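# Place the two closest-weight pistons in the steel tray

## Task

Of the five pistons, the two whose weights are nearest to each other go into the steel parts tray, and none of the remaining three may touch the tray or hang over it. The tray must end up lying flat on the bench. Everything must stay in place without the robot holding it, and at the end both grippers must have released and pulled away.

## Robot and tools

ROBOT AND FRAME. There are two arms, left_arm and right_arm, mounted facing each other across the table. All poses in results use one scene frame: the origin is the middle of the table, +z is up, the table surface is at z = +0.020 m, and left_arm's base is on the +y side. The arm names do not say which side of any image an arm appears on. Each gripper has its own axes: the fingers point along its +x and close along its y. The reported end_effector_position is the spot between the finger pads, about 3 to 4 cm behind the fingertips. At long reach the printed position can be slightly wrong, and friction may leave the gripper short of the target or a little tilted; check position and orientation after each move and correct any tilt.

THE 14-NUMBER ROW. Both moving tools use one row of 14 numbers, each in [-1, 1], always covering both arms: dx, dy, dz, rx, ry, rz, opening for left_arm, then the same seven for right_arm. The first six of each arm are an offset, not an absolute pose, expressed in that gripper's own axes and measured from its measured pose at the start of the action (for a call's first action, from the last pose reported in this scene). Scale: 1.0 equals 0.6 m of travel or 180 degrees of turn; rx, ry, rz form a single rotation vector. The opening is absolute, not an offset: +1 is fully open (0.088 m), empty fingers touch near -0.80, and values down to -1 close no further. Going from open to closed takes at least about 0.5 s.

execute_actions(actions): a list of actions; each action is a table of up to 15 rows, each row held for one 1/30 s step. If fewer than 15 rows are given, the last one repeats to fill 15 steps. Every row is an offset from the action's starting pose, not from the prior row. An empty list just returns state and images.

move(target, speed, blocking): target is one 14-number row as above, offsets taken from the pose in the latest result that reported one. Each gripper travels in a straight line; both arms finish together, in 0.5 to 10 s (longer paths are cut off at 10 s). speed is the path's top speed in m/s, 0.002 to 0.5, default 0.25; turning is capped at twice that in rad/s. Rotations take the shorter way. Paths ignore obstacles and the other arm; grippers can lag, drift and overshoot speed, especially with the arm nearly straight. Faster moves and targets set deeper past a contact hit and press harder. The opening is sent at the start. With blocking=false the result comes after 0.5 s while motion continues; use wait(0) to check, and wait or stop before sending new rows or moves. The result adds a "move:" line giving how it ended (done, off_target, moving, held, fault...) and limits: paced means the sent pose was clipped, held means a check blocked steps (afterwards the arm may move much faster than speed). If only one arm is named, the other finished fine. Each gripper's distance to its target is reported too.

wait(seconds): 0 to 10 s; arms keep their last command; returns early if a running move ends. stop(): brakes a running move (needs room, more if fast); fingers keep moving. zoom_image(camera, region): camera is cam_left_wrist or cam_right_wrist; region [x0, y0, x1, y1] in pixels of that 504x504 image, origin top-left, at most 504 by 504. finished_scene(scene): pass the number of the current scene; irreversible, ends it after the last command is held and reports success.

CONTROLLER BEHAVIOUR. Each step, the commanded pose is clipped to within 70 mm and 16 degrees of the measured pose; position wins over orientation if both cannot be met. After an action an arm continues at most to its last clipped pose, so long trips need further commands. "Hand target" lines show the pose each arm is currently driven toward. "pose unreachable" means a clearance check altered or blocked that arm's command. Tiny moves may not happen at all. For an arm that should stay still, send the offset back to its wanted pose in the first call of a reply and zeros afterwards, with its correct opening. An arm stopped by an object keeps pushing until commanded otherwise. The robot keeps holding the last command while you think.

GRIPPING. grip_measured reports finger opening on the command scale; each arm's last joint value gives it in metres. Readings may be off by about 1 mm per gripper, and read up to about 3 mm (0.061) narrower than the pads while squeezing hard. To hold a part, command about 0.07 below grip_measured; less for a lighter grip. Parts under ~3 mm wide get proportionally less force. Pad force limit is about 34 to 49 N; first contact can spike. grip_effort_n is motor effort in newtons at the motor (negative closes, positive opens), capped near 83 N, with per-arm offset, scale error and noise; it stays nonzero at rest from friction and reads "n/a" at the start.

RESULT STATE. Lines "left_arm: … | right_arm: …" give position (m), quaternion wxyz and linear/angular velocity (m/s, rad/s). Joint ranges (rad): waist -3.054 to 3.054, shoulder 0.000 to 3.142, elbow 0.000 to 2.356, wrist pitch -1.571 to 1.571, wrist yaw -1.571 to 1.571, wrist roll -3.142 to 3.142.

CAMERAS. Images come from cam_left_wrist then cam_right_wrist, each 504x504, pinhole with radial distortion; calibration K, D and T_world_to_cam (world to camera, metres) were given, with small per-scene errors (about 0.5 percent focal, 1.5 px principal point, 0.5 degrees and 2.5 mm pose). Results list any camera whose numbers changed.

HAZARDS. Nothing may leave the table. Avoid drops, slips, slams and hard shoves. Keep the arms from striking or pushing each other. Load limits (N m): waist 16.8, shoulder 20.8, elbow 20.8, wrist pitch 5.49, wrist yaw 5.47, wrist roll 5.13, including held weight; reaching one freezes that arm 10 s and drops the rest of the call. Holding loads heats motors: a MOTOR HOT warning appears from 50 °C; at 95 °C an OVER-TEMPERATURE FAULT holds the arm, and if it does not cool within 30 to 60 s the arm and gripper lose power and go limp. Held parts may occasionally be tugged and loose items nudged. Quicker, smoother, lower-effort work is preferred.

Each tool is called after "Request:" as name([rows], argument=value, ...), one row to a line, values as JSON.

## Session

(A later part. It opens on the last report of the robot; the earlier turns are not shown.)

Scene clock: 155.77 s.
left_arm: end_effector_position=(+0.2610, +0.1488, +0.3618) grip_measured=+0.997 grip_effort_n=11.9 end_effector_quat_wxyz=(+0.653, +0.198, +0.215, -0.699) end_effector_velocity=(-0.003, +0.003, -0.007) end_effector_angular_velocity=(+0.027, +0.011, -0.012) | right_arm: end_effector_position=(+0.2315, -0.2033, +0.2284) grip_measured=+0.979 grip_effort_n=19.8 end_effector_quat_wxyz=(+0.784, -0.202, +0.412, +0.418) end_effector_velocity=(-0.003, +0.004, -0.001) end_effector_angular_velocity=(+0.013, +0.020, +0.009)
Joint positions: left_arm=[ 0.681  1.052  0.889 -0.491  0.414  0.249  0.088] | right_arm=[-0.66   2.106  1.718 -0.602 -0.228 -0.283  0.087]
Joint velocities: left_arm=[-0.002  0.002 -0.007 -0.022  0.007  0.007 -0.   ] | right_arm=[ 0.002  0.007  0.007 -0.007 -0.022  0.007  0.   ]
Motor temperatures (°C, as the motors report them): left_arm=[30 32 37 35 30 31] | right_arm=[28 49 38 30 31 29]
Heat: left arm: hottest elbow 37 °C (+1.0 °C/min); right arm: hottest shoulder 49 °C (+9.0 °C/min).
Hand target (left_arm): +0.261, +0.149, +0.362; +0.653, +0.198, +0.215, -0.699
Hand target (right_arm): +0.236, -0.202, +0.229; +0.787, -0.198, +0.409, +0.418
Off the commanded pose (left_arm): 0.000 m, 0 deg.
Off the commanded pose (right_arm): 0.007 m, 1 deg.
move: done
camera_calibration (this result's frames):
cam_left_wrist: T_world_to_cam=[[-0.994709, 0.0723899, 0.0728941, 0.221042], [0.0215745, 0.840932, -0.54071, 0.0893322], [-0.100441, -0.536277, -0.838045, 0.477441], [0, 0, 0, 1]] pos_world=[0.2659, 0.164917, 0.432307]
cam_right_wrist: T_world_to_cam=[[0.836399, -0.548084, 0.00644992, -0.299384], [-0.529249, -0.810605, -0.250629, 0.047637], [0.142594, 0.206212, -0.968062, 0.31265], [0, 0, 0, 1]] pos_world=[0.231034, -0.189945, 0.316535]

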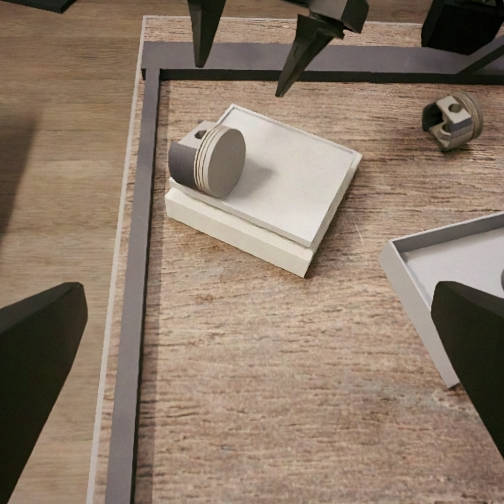

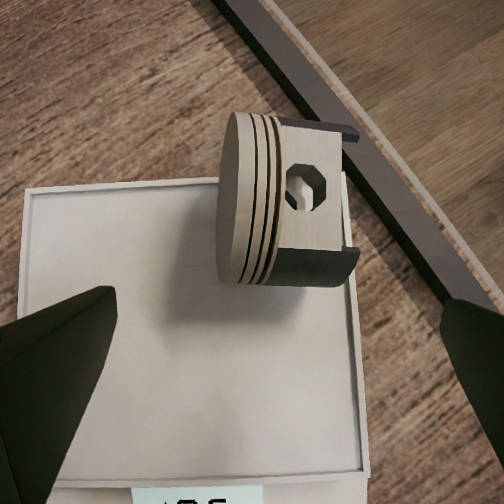

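Request:
move(target=[0,0,0,0,0,0,1,0.158,-0.013,0.018,0.015,0,0,1], speed=0.1)

Request:
move(target=[0,0,0,0,0,0,1,0,0,0,0,0,0,-0.3])

Request:
move(target=[0,0,0,0,0,0,1,-0.1,0,0,0,0,0,-0.3], speed=0.1)

Scene clock: 159.57 s.
left_arm: end_effector_position=(+0.2610, +0.1488, +0.3618) grip_measured=+0.997 grip_effort_n=11.9 end_effector_quat_wxyz=(+0.653, +0.198, +0.215, -0.699) end_effector_velocity=(-0.000, +0.001, +0.000) end_effector_angular_velocity=(+0.005, +0.003, +0.007) | right_arm: end_effector_position=(+0.2706, -0.1565, +0.1591) grip_measured=+0.979 grip_effort_n=19.8 end_effector_quat_wxyz=(+0.789, -0.183, +0.421, +0.409) end_effector_velocity=(-0.003, -0.003, -0.008) end_effector_angular_velocity=(-0.021, +0.018, +0.020)
Joint positions: left_arm=[ 0.681  1.052  0.889 -0.491  0.414  0.249  0.088] | right_arm=[-0.627  2.411  1.946 -0.518 -0.211 -0.209  0.087]
Joint velocities: left_arm=[-0.002 -0.002  0.002 -0.007 -0.007 -0.007 -0.   ] | right_arm=[-0.002  0.012  0.002 -0.022 -0.007 -0.022  0.   ]
Motor temperatures (°C, as the motors report them): left_arm=[30 32 37 35 30 31] | right_arm=[28 49 38 30 31 29]
Heat: left arm: hottest elbow 37 °C (+1.0 °C/min); right arm: hottest shoulder 49 °C (+8.1 °C/min).
Hand target (left_arm): +0.261, +0.149, +0.362; +0.653, +0.198, +0.215, -0.699
Hand target (right_arm): +0.272, -0.154, +0.157; +0.789, -0.183, +0.421, +0.408
Off the commanded pose (left_arm): 0.000 m, 0 deg.
Off the commanded pose (right_arm): 0.004 m, 0 deg.
move: done
camera_calibration (this result's frames):
cam_left_wrist: T_world_to_cam=[[-0.994709, 0.0723899, 0.0728941, 0.221042], [0.0215745, 0.840932, -0.54071, 0.0893322], [-0.100441, -0.536277, -0.838045, 0.477441], [0, 0, 0, 1]] pos_world=[0.2659, 0.164917, 0.432307]
cam_right_wrist: T_world_to_cam=[[0.81512, -0.578947, -0.0200095, -0.300843], [-0.564531, -0.786127, -0.251614, 0.102352], [0.129941, 0.216391, -0.967621, 0.23525], [0, 0, 0, 1]] pos_world=[0.272435, -0.144616, 0.247366]

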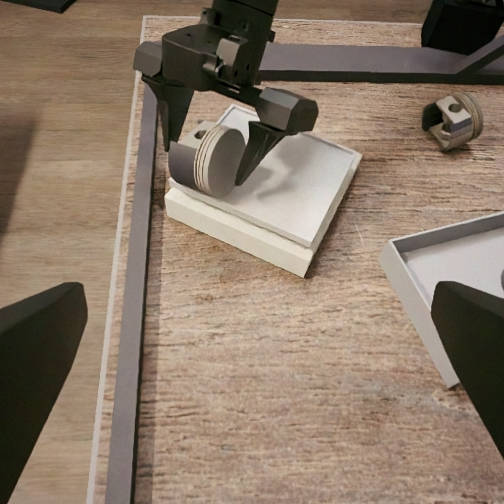

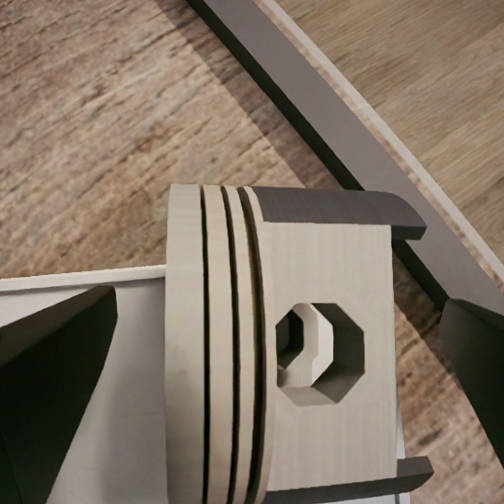

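Scene clock: 160.17 s.
left_arm: end_effector_position=(+0.2610, +0.1488, +0.3618) grip_measured=+0.997 grip_effort_n=11.9 end_effector_quat_wxyz=(+0.653, +0.198, +0.215, -0.699) end_effector_velocity=(+0.001, +0.003, -0.002) end_effector_angular_velocity=(+0.018, +0.009, +0.012) | right_arm: end_effector_position=(+0.2692, -0.1550, +0.1589) grip_measured=-0.024 grip_effort_n=-83.5 end_effector_quat_wxyz=(+0.788, -0.183, +0.421, +0.411) end_effector_velocity=(-0.001, -0.002, -0.003) end_effector_angular_velocity=(-0.005, +0.010, +0.008)
Joint positions: left_arm=[ 0.681  1.052  0.889 -0.491  0.414  0.249  0.088] | right_arm=[-0.625  2.411  1.946 -0.518 -0.214 -0.209  0.038]
Joint velocities: left_arm=[ 0.002 -0.002  0.002 -0.022 -0.007 -0.007 -0.   ] | right_arm=[-0.002  0.002 -0.002 -0.007 -0.007 -0.007  0.   ]
Motor temperatures (°C, as the motors report them): left_arm=[30 32 37 35 30 31] | right_arm=[28 49 39 30 31 29]
Heat: left arm: hottest elbow 37 °C (+1.0 °C/min); right arm: hottest shoulder 49 °C (+8.1 °C/min).
Hand target (left_arm): +0.261, +0.149, +0.362; +0.653, +0.198, +0.215, -0.699
Hand target (right_arm): +0.270, -0.156, +0.159; +0.789, -0.183, +0.421, +0.409
Off the commanded pose (left_arm): 0.000 m, 0 deg.
Off the commanded pose (right_arm): 0.002 m, 0 deg.
move: done
camera_calibration (this result's frames):
cam_left_wrist: T_world_to_cam=[[-0.994709, 0.0723899, 0.0728941, 0.221042], [0.0215745, 0.840932, -0.54071, 0.0893322], [-0.100441, -0.536277, -0.838045, 0.477441], [0, 0, 0, 1]] pos_world=[0.2659, 0.164917, 0.432307]
cam_right_wrist: T_world_to_cam=[[0.817592, -0.575351, -0.0226595, -0.29856], [-0.561631, -0.788185, -0.251664, 0.101595], [0.126936, 0.218485, -0.967549, 0.236059], [0, 0, 0, 1]] pos_world=[0.271195, -0.143276, 0.247201]

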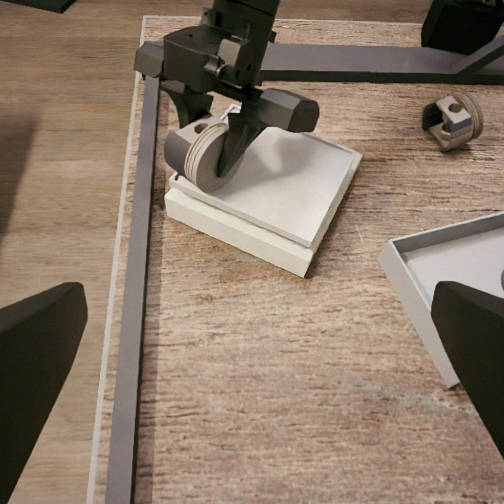

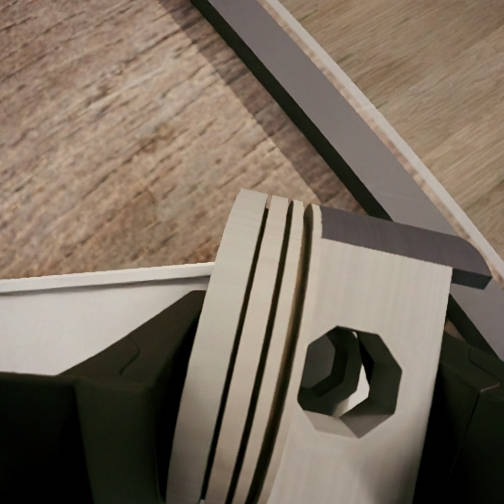

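Scene clock: 161.40 s.
left_arm: end_effector_position=(+0.2610, +0.1488, +0.3618) grip_measured=+0.997 grip_effort_n=11.4 end_effector_quat_wxyz=(+0.653, +0.198, +0.215, -0.699) end_effector_velocity=(-0.000, +0.001, +0.000) end_effector_angular_velocity=(+0.004, -0.009, -0.001) | right_arm: end_effector_position=(+0.2520, -0.1833, +0.1980) grip_measured=-0.024 grip_effort_n=-83.5 end_effector_quat_wxyz=(+0.784, -0.184, +0.428, +0.409) end_effector_velocity=(+0.000, -0.003, +0.002) end_effector_angular_velocity=(+0.001, +0.002, +0.003)
Joint positions: left_arm=[ 0.681  1.052  0.889 -0.491  0.414  0.249  0.088] | right_arm=[-0.65   2.255  1.841 -0.592 -0.225 -0.23   0.038]
Joint velocities: left_arm=[-0.002 -0.002  0.002 -0.007 -0.007  0.007  0.   ] | right_arm=[-0.007 -0.007 -0.002 -0.007 -0.007 -0.007 -0.   ]
Motor temperatures (°C, as the motors report them): left_arm=[30 32 37 35 30 31] | right_arm=[28 49 38 30 31 29]
Heat: left arm: hottest elbow 37 °C (+1.0 °C/min); right arm: hottest shoulder 49 °C (+8.1 °C/min).
Hand target (left_arm): +0.261, +0.149, +0.362; +0.653, +0.198, +0.215, -0.699
Hand target (right_arm): +0.252, -0.185, +0.208; +0.788, -0.183, +0.421, +0.411
Off the commanded pose (left_arm): 0.000 m, 0 deg.
Off the commanded pose (right_arm): 0.010 m, 1 deg.
move: off_target (right_arm)
camera_calibration (this result's frames):
cam_left_wrist: T_world_to_cam=[[-0.994709, 0.0723899, 0.0728941, 0.221042], [0.0215745, 0.840932, -0.54071, 0.0893322], [-0.100441, -0.536277, -0.838045, 0.477441], [0, 0, 0, 1]] pos_world=[0.2659, 0.164917, 0.432307]
cam_right_wrist: T_world_to_cam=[[0.815845, -0.577643, -0.0269428, -0.298982], [-0.566783, -0.78953, -0.235371, 0.0773074], [0.114688, 0.207297, -0.971532, 0.284053], [0, 0, 0, 1]] pos_world=[0.255162, -0.170552, 0.286107]

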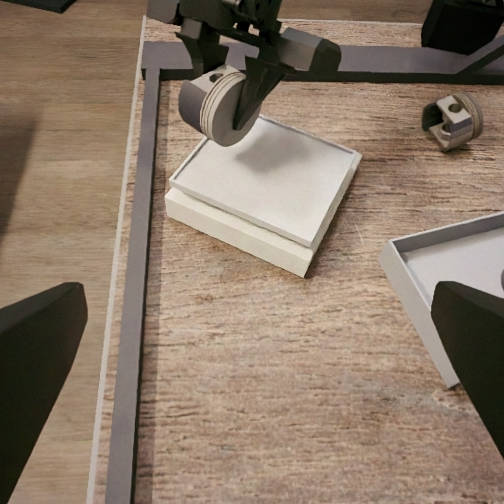

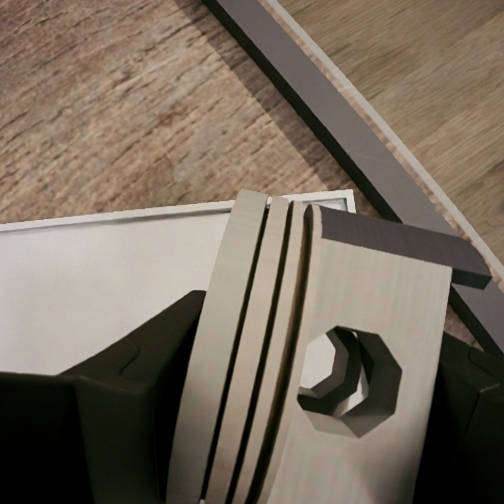

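Request:
move(target=[0,0,0,0,0,0,1,0.035,0.53,-0.06,-0.137,0.01,0.095,-0.3])

Scene clock: 165.50 s.
left_arm: end_effector_position=(+0.2610, +0.1488, +0.3618) grip_measured=+0.997 grip_effort_n=11.9 end_effector_quat_wxyz=(+0.653, +0.198, +0.215, -0.699) end_effector_velocity=(+0.001, -0.001, +0.003) end_effector_angular_velocity=(-0.009, -0.003, +0.007) | right_arm: end_effector_position=(-0.0170, -0.0097, +0.1785) grip_measured=-0.024 grip_effort_n=-83.5 end_effector_quat_wxyz=(+0.648, -0.289, +0.370, +0.599) end_effector_velocity=(+0.001, +0.001, +0.002) end_effector_angular_velocity=(+0.004, -0.007, +0.020)
Joint positions: left_arm=[ 0.681  1.052  0.889 -0.491  0.414  0.249  0.088] | right_arm=[-0.047  2.232  1.726 -0.494 -0.189 -0.162  0.038]
Joint velocities: left_arm=[-0.002 -0.002  0.002  0.007 -0.007 -0.007  0.   ] | right_arm=[-0.002  0.002  0.012 -0.007 -0.007 -0.022 -0.   ]
Motor temperatures (°C, as the motors report them): left_arm=[30 32 37 35 30 31] | right_arm=[28 51 39 30 31 29]
Heat: left arm: hottest elbow 37 °C (+1.0 °C/min); right arm: hottest shoulder 51 °C (+10.1 °C/min). Fold the right arm in close to its base before you think long.
Hand target (left_arm): +0.261, +0.149, +0.362; +0.653, +0.198, +0.215, -0.699
Hand target (right_arm): -0.015, -0.004, +0.184; +0.652, -0.285, +0.364, +0.601
Off the commanded pose (left_arm): 0.000 m, 0 deg.
Off the commanded pose (right_arm): 0.004 m, 1 deg.
MOTOR HOT: a motor of the right arm reached 50 °C. Now the hottest motor of the right arm, joint 2 (shoulder), reports 51 °C. The temperature limit of the motors' drives, at which the controller stops that arm, is 95 °C. To cool a motor, set the load down, stop pushing, or move to a pose that needs little force.
move: done
camera_calibration (this result's frames):
cam_left_wrist: T_world_to_cam=[[-0.994709, 0.0723899, 0.0728941, 0.221042], [0.0215745, 0.840932, -0.54071, 0.0893322], [-0.100441, -0.536277, -0.838045, 0.477441], [0, 0, 0, 1]] pos_world=[0.2659, 0.164917, 0.432307]
cam_right_wrist: T_world_to_cam=[[0.995433, -0.0889282, -0.0347197, 0.0294217], [-0.0945263, -0.969035, -0.228115, 0.0623456], [-0.0133587, 0.230356, -0.973015, 0.258247], [0, 0, 0, 1]] pos_world=[-0.0199442, 0.00354294, 0.266521]

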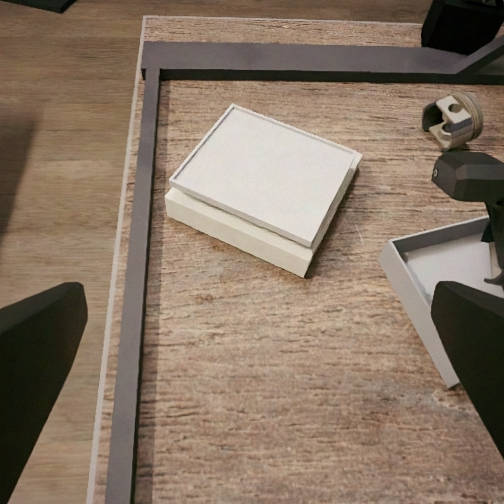

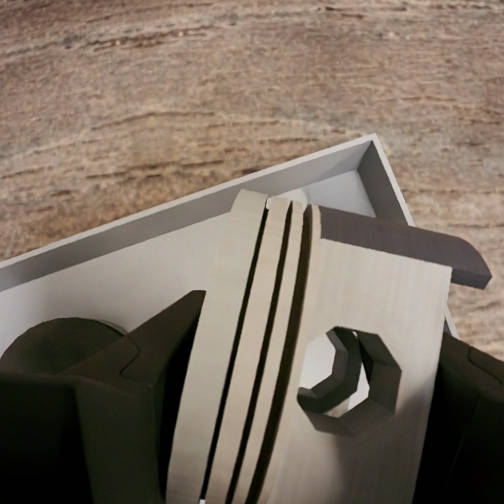

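Request:
move(target=[0,0,0,0,0,0,1,0.125,-0.02,-0.065,0,0,0,-0.3], speed=0.06)

Request:
move(target=[0,0,0,0,0,0,1,0,0,0,0,0,0,0.5])

Request:
move(target=[0,0,0,0,0,0,1,-0.33,0.1,0,0,0,0,0.6])

Scene clock: 168.83 s.
left_arm: end_effector_position=(+0.2610, +0.1488, +0.3618) grip_measured=+0.997 grip_effort_n=11.9 end_effector_quat_wxyz=(+0.653, +0.198, +0.215, -0.699) end_effector_velocity=(-0.002, -0.001, +0.001) end_effector_angular_velocity=(-0.008, +0.007, -0.004) | right_arm: end_effector_position=(-0.0110, +0.0003, +0.0989) grip_measured=-0.024 grip_effort_n=-83.5 end_effector_quat_wxyz=(+0.650, -0.288, +0.368, +0.599) end_effector_velocity=(-0.000, -0.009, -0.014) end_effector_angular_velocity=(-0.041, +0.018, +0.003)
Joint positions: left_arm=[ 0.681  1.052  0.889 -0.491  0.414  0.249  0.088] | right_arm=[-0.052  2.391  1.664 -0.267 -0.19  -0.164  0.038]
Joint velocities: left_arm=[-0.002 -0.002 -0.002  0.007  0.007 -0.007  0.   ] | right_arm=[-0.007  0.017 -0.007 -0.022 -0.007 -0.007 -0.   ]
Motor temperatures (°C, as the motors report them): left_arm=[30 32 37 35 30 31] | right_arm=[28 51 39 31 31 29]
Heat: left arm: hottest elbow 37 °C (+1.0 °C/min); right arm: hottest shoulder 51 °C (+9.0 °C/min). Fold the right arm in close to its base before you think long.
Hand target (left_arm): +0.261, +0.149, +0.362; +0.653, +0.198, +0.215, -0.699
Hand target (right_arm): -0.011, -0.001, +0.093; +0.648, -0.289, +0.370, +0.599
Off the commanded pose (left_arm): 0.000 m, 0 deg.
Off the commanded pose (right_arm): 0.005 m, 0 deg.
MOTOR HOT: still on. Now the hottest motor of the right arm, joint 2 (shoulder), reports 51 °C; a drive's own limit is 95 °C.
move: done
camera_calibration (this result's frames):
cam_left_wrist: T_world_to_cam=[[-0.994709, 0.0723899, 0.0728941, 0.221042], [0.0215745, 0.840932, -0.54071, 0.0893322], [-0.100441, -0.536277, -0.838045, 0.477441], [0, 0, 0, 1]] pos_world=[0.2659, 0.164917, 0.432307]
cam_right_wrist: T_world_to_cam=[[0.995349, -0.0906378, -0.0326454, 0.0213127], [-0.0957708, -0.967653, -0.233402, 0.0549942], [-0.0104344, 0.235442, -0.971832, 0.178522], [0, 0, 0, 1]] pos_world=[-0.014084, 0.0131155, 0.187025]

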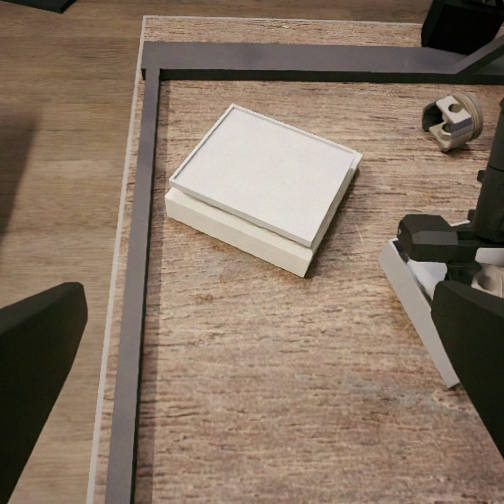

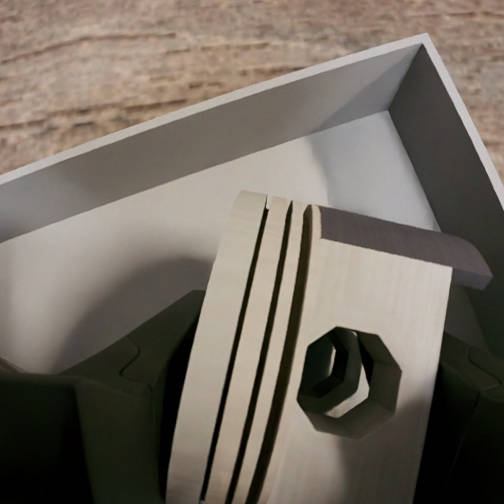

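Scene clock: 169.60 s.
left_arm: end_effector_position=(+0.2610, +0.1488, +0.3618) grip_measured=+0.997 grip_effort_n=11.9 end_effector_quat_wxyz=(+0.653, +0.198, +0.215, -0.699) end_effector_velocity=(-0.001, +0.002, -0.000) end_effector_angular_velocity=(+0.004, -0.009, -0.001) | right_arm: end_effector_position=(-0.0107, +0.0003, +0.0989) grip_measured=+0.494 grip_effort_n=19.8 end_effector_quat_wxyz=(+0.650, -0.288, +0.368, +0.599) end_effector_velocity=(+0.000, -0.000, +0.001) end_effector_angular_velocity=(-0.000, +0.011, -0.004)
Joint positions: left_arm=[ 0.681  1.052  0.889 -0.491  0.414  0.249  0.088] | right_arm=[-0.052  2.391  1.664 -0.267 -0.189 -0.164  0.063]
Joint velocities: left_arm=[-0.002 -0.007 -0.002 -0.007 -0.007  0.007 -0.   ] | right_arm=[-0.002 -0.002  0.002 -0.007 -0.007  0.007  0.   ]
Motor temperatures (°C, as the motors report them): left_arm=[30 32 37 35 30 31] | right_arm=[28 51 39 31 31 29]
Heat: left arm: hottest elbow 37 °C (+1.0 °C/min); right arm: hottest shoulder 51 °C (+9.1 °C/min). Fold the right arm in close to its base before you think long.
Hand target (left_arm): +0.261, +0.149, +0.362; +0.653, +0.198, +0.215, -0.699
Hand target (right_arm): -0.011, +0.000, +0.099; +0.650, -0.288, +0.368, +0.599
Off the commanded pose (left_arm): 0.000 m, 0 deg.
Off the commanded pose (right_arm): 0.000 m, 0 deg.
MOTOR HOT: still on. Now the hottest motor of the right arm, joint 2 (shoulder), reports 51 °C; a drive's own limit is 95 °C.
move: done
camera_calibration (this result's frames):
cam_left_wrist: T_world_to_cam=[[-0.994709, 0.0723899, 0.0728941, 0.221042], [0.0215745, 0.840932, -0.54071, 0.0893322], [-0.100441, -0.536277, -0.838045, 0.477441], [0, 0, 0, 1]] pos_world=[0.2659, 0.164917, 0.432307]
cam_right_wrist: T_world_to_cam=[[0.995309, -0.0912163, -0.0322363, 0.0209927], [-0.0962397, -0.967539, -0.23368, 0.0550387], [-0.00987442, 0.235686, -0.971779, 0.178563], [0, 0, 0, 1]] pos_world=[-0.0138341, 0.0130821, 0.187062]

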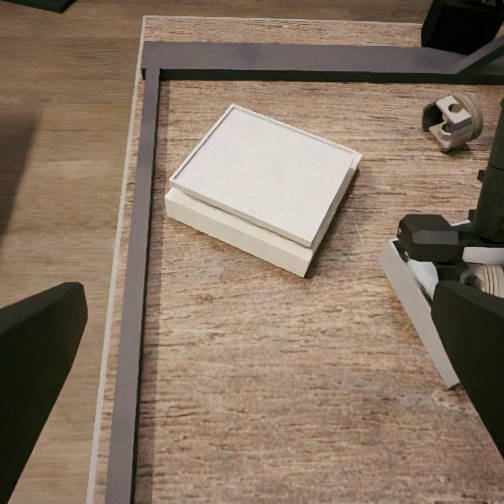

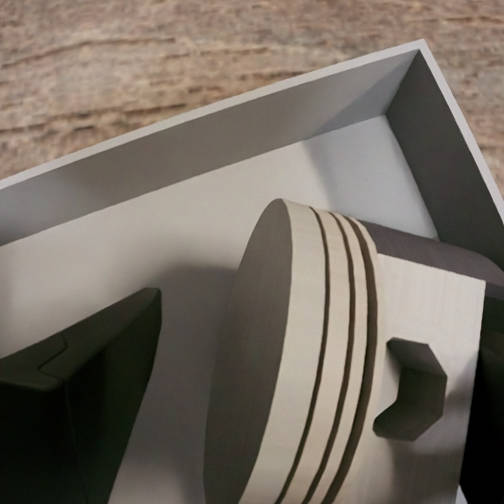

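Scene clock: 171.07 s.
left_arm: end_effector_position=(+0.2610, +0.1488, +0.3618) grip_measured=+0.997 grip_effort_n=11.9 end_effector_quat_wxyz=(+0.653, +0.198, +0.215, -0.699) end_effector_velocity=(-0.000, +0.002, -0.004) end_effector_angular_velocity=(+0.013, +0.007, +0.007) | right_arm: end_effector_position=(-0.0686, -0.1004, +0.2670) grip_measured=+0.597 grip_effort_n=20.2 end_effector_quat_wxyz=(+0.651, -0.287, +0.367, +0.600) end_effector_velocity=(+0.001, -0.004, +0.009) end_effector_angular_velocity=(+0.014, -0.023, +0.012)
Joint positions: left_arm=[ 0.681  1.052  0.889 -0.491  0.414  0.249  0.088] | right_arm=[ 0.     1.763  1.404 -0.625 -0.162 -0.12   0.068]
Joint velocities: left_arm=[-0.002 -0.002 -0.007 -0.007 -0.007 -0.007 -0.   ] | right_arm=[-0.002 -0.027 -0.002 -0.007  0.007 -0.022 -0.   ]
Motor temperatures (°C, as the motors report them): left_arm=[30 32 37 35 30 31] | right_arm=[28 51 39 31 31 29]
Heat: left arm: hottest elbow 37 °C (+1.0 °C/min); right arm: hottest shoulder 51 °C (+8.1 °C/min). Fold the right arm in close to its base before you think long.
Hand target (left_arm): +0.261, +0.149, +0.362; +0.653, +0.198, +0.215, -0.699
Hand target (right_arm): -0.071, -0.104, +0.268; +0.650, -0.288, +0.368, +0.599
Off the commanded pose (left_arm): 0.000 m, 0 deg.
Off the commanded pose (right_arm): 0.006 m, 0 deg.
MOTOR HOT: still on. Now the hottest motor of the right arm, joint 2 (shoulder), reports 51 °C; a drive's own limit is 95 °C.
move: done
camera_calibration (this result's frames):
cam_left_wrist: T_world_to_cam=[[-0.994709, 0.0723899, 0.0728941, 0.221042], [0.0215745, 0.840932, -0.54071, 0.0893322], [-0.100441, -0.536277, -0.838045, 0.477441], [0, 0, 0, 1]] pos_world=[0.2659, 0.164917, 0.432307]
cam_right_wrist: T_world_to_cam=[[0.995406, -0.0902531, -0.0319597, 0.0748674], [-0.0952677, -0.966915, -0.236641, -0.00776856], [-0.0095448, 0.238598, -0.971071, 0.3652], [0, 0, 0, 1]] pos_world=[-0.0717778, -0.0878908, 0.35519]

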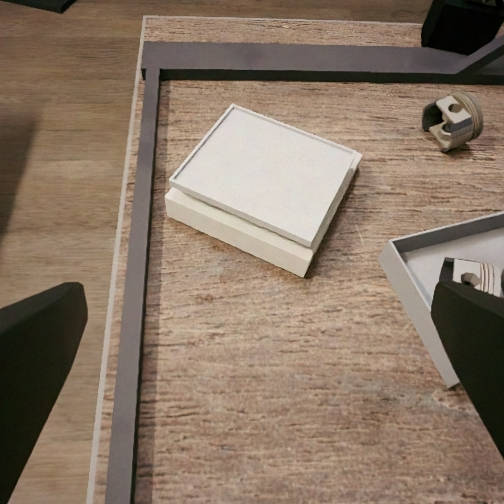

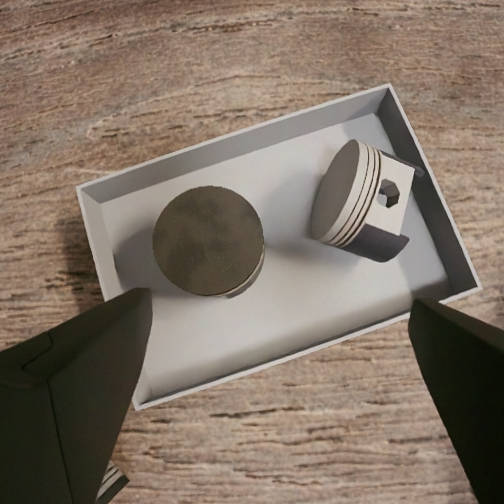

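Request:
finished_scene(scene=1)

The scene is finished: the task was done.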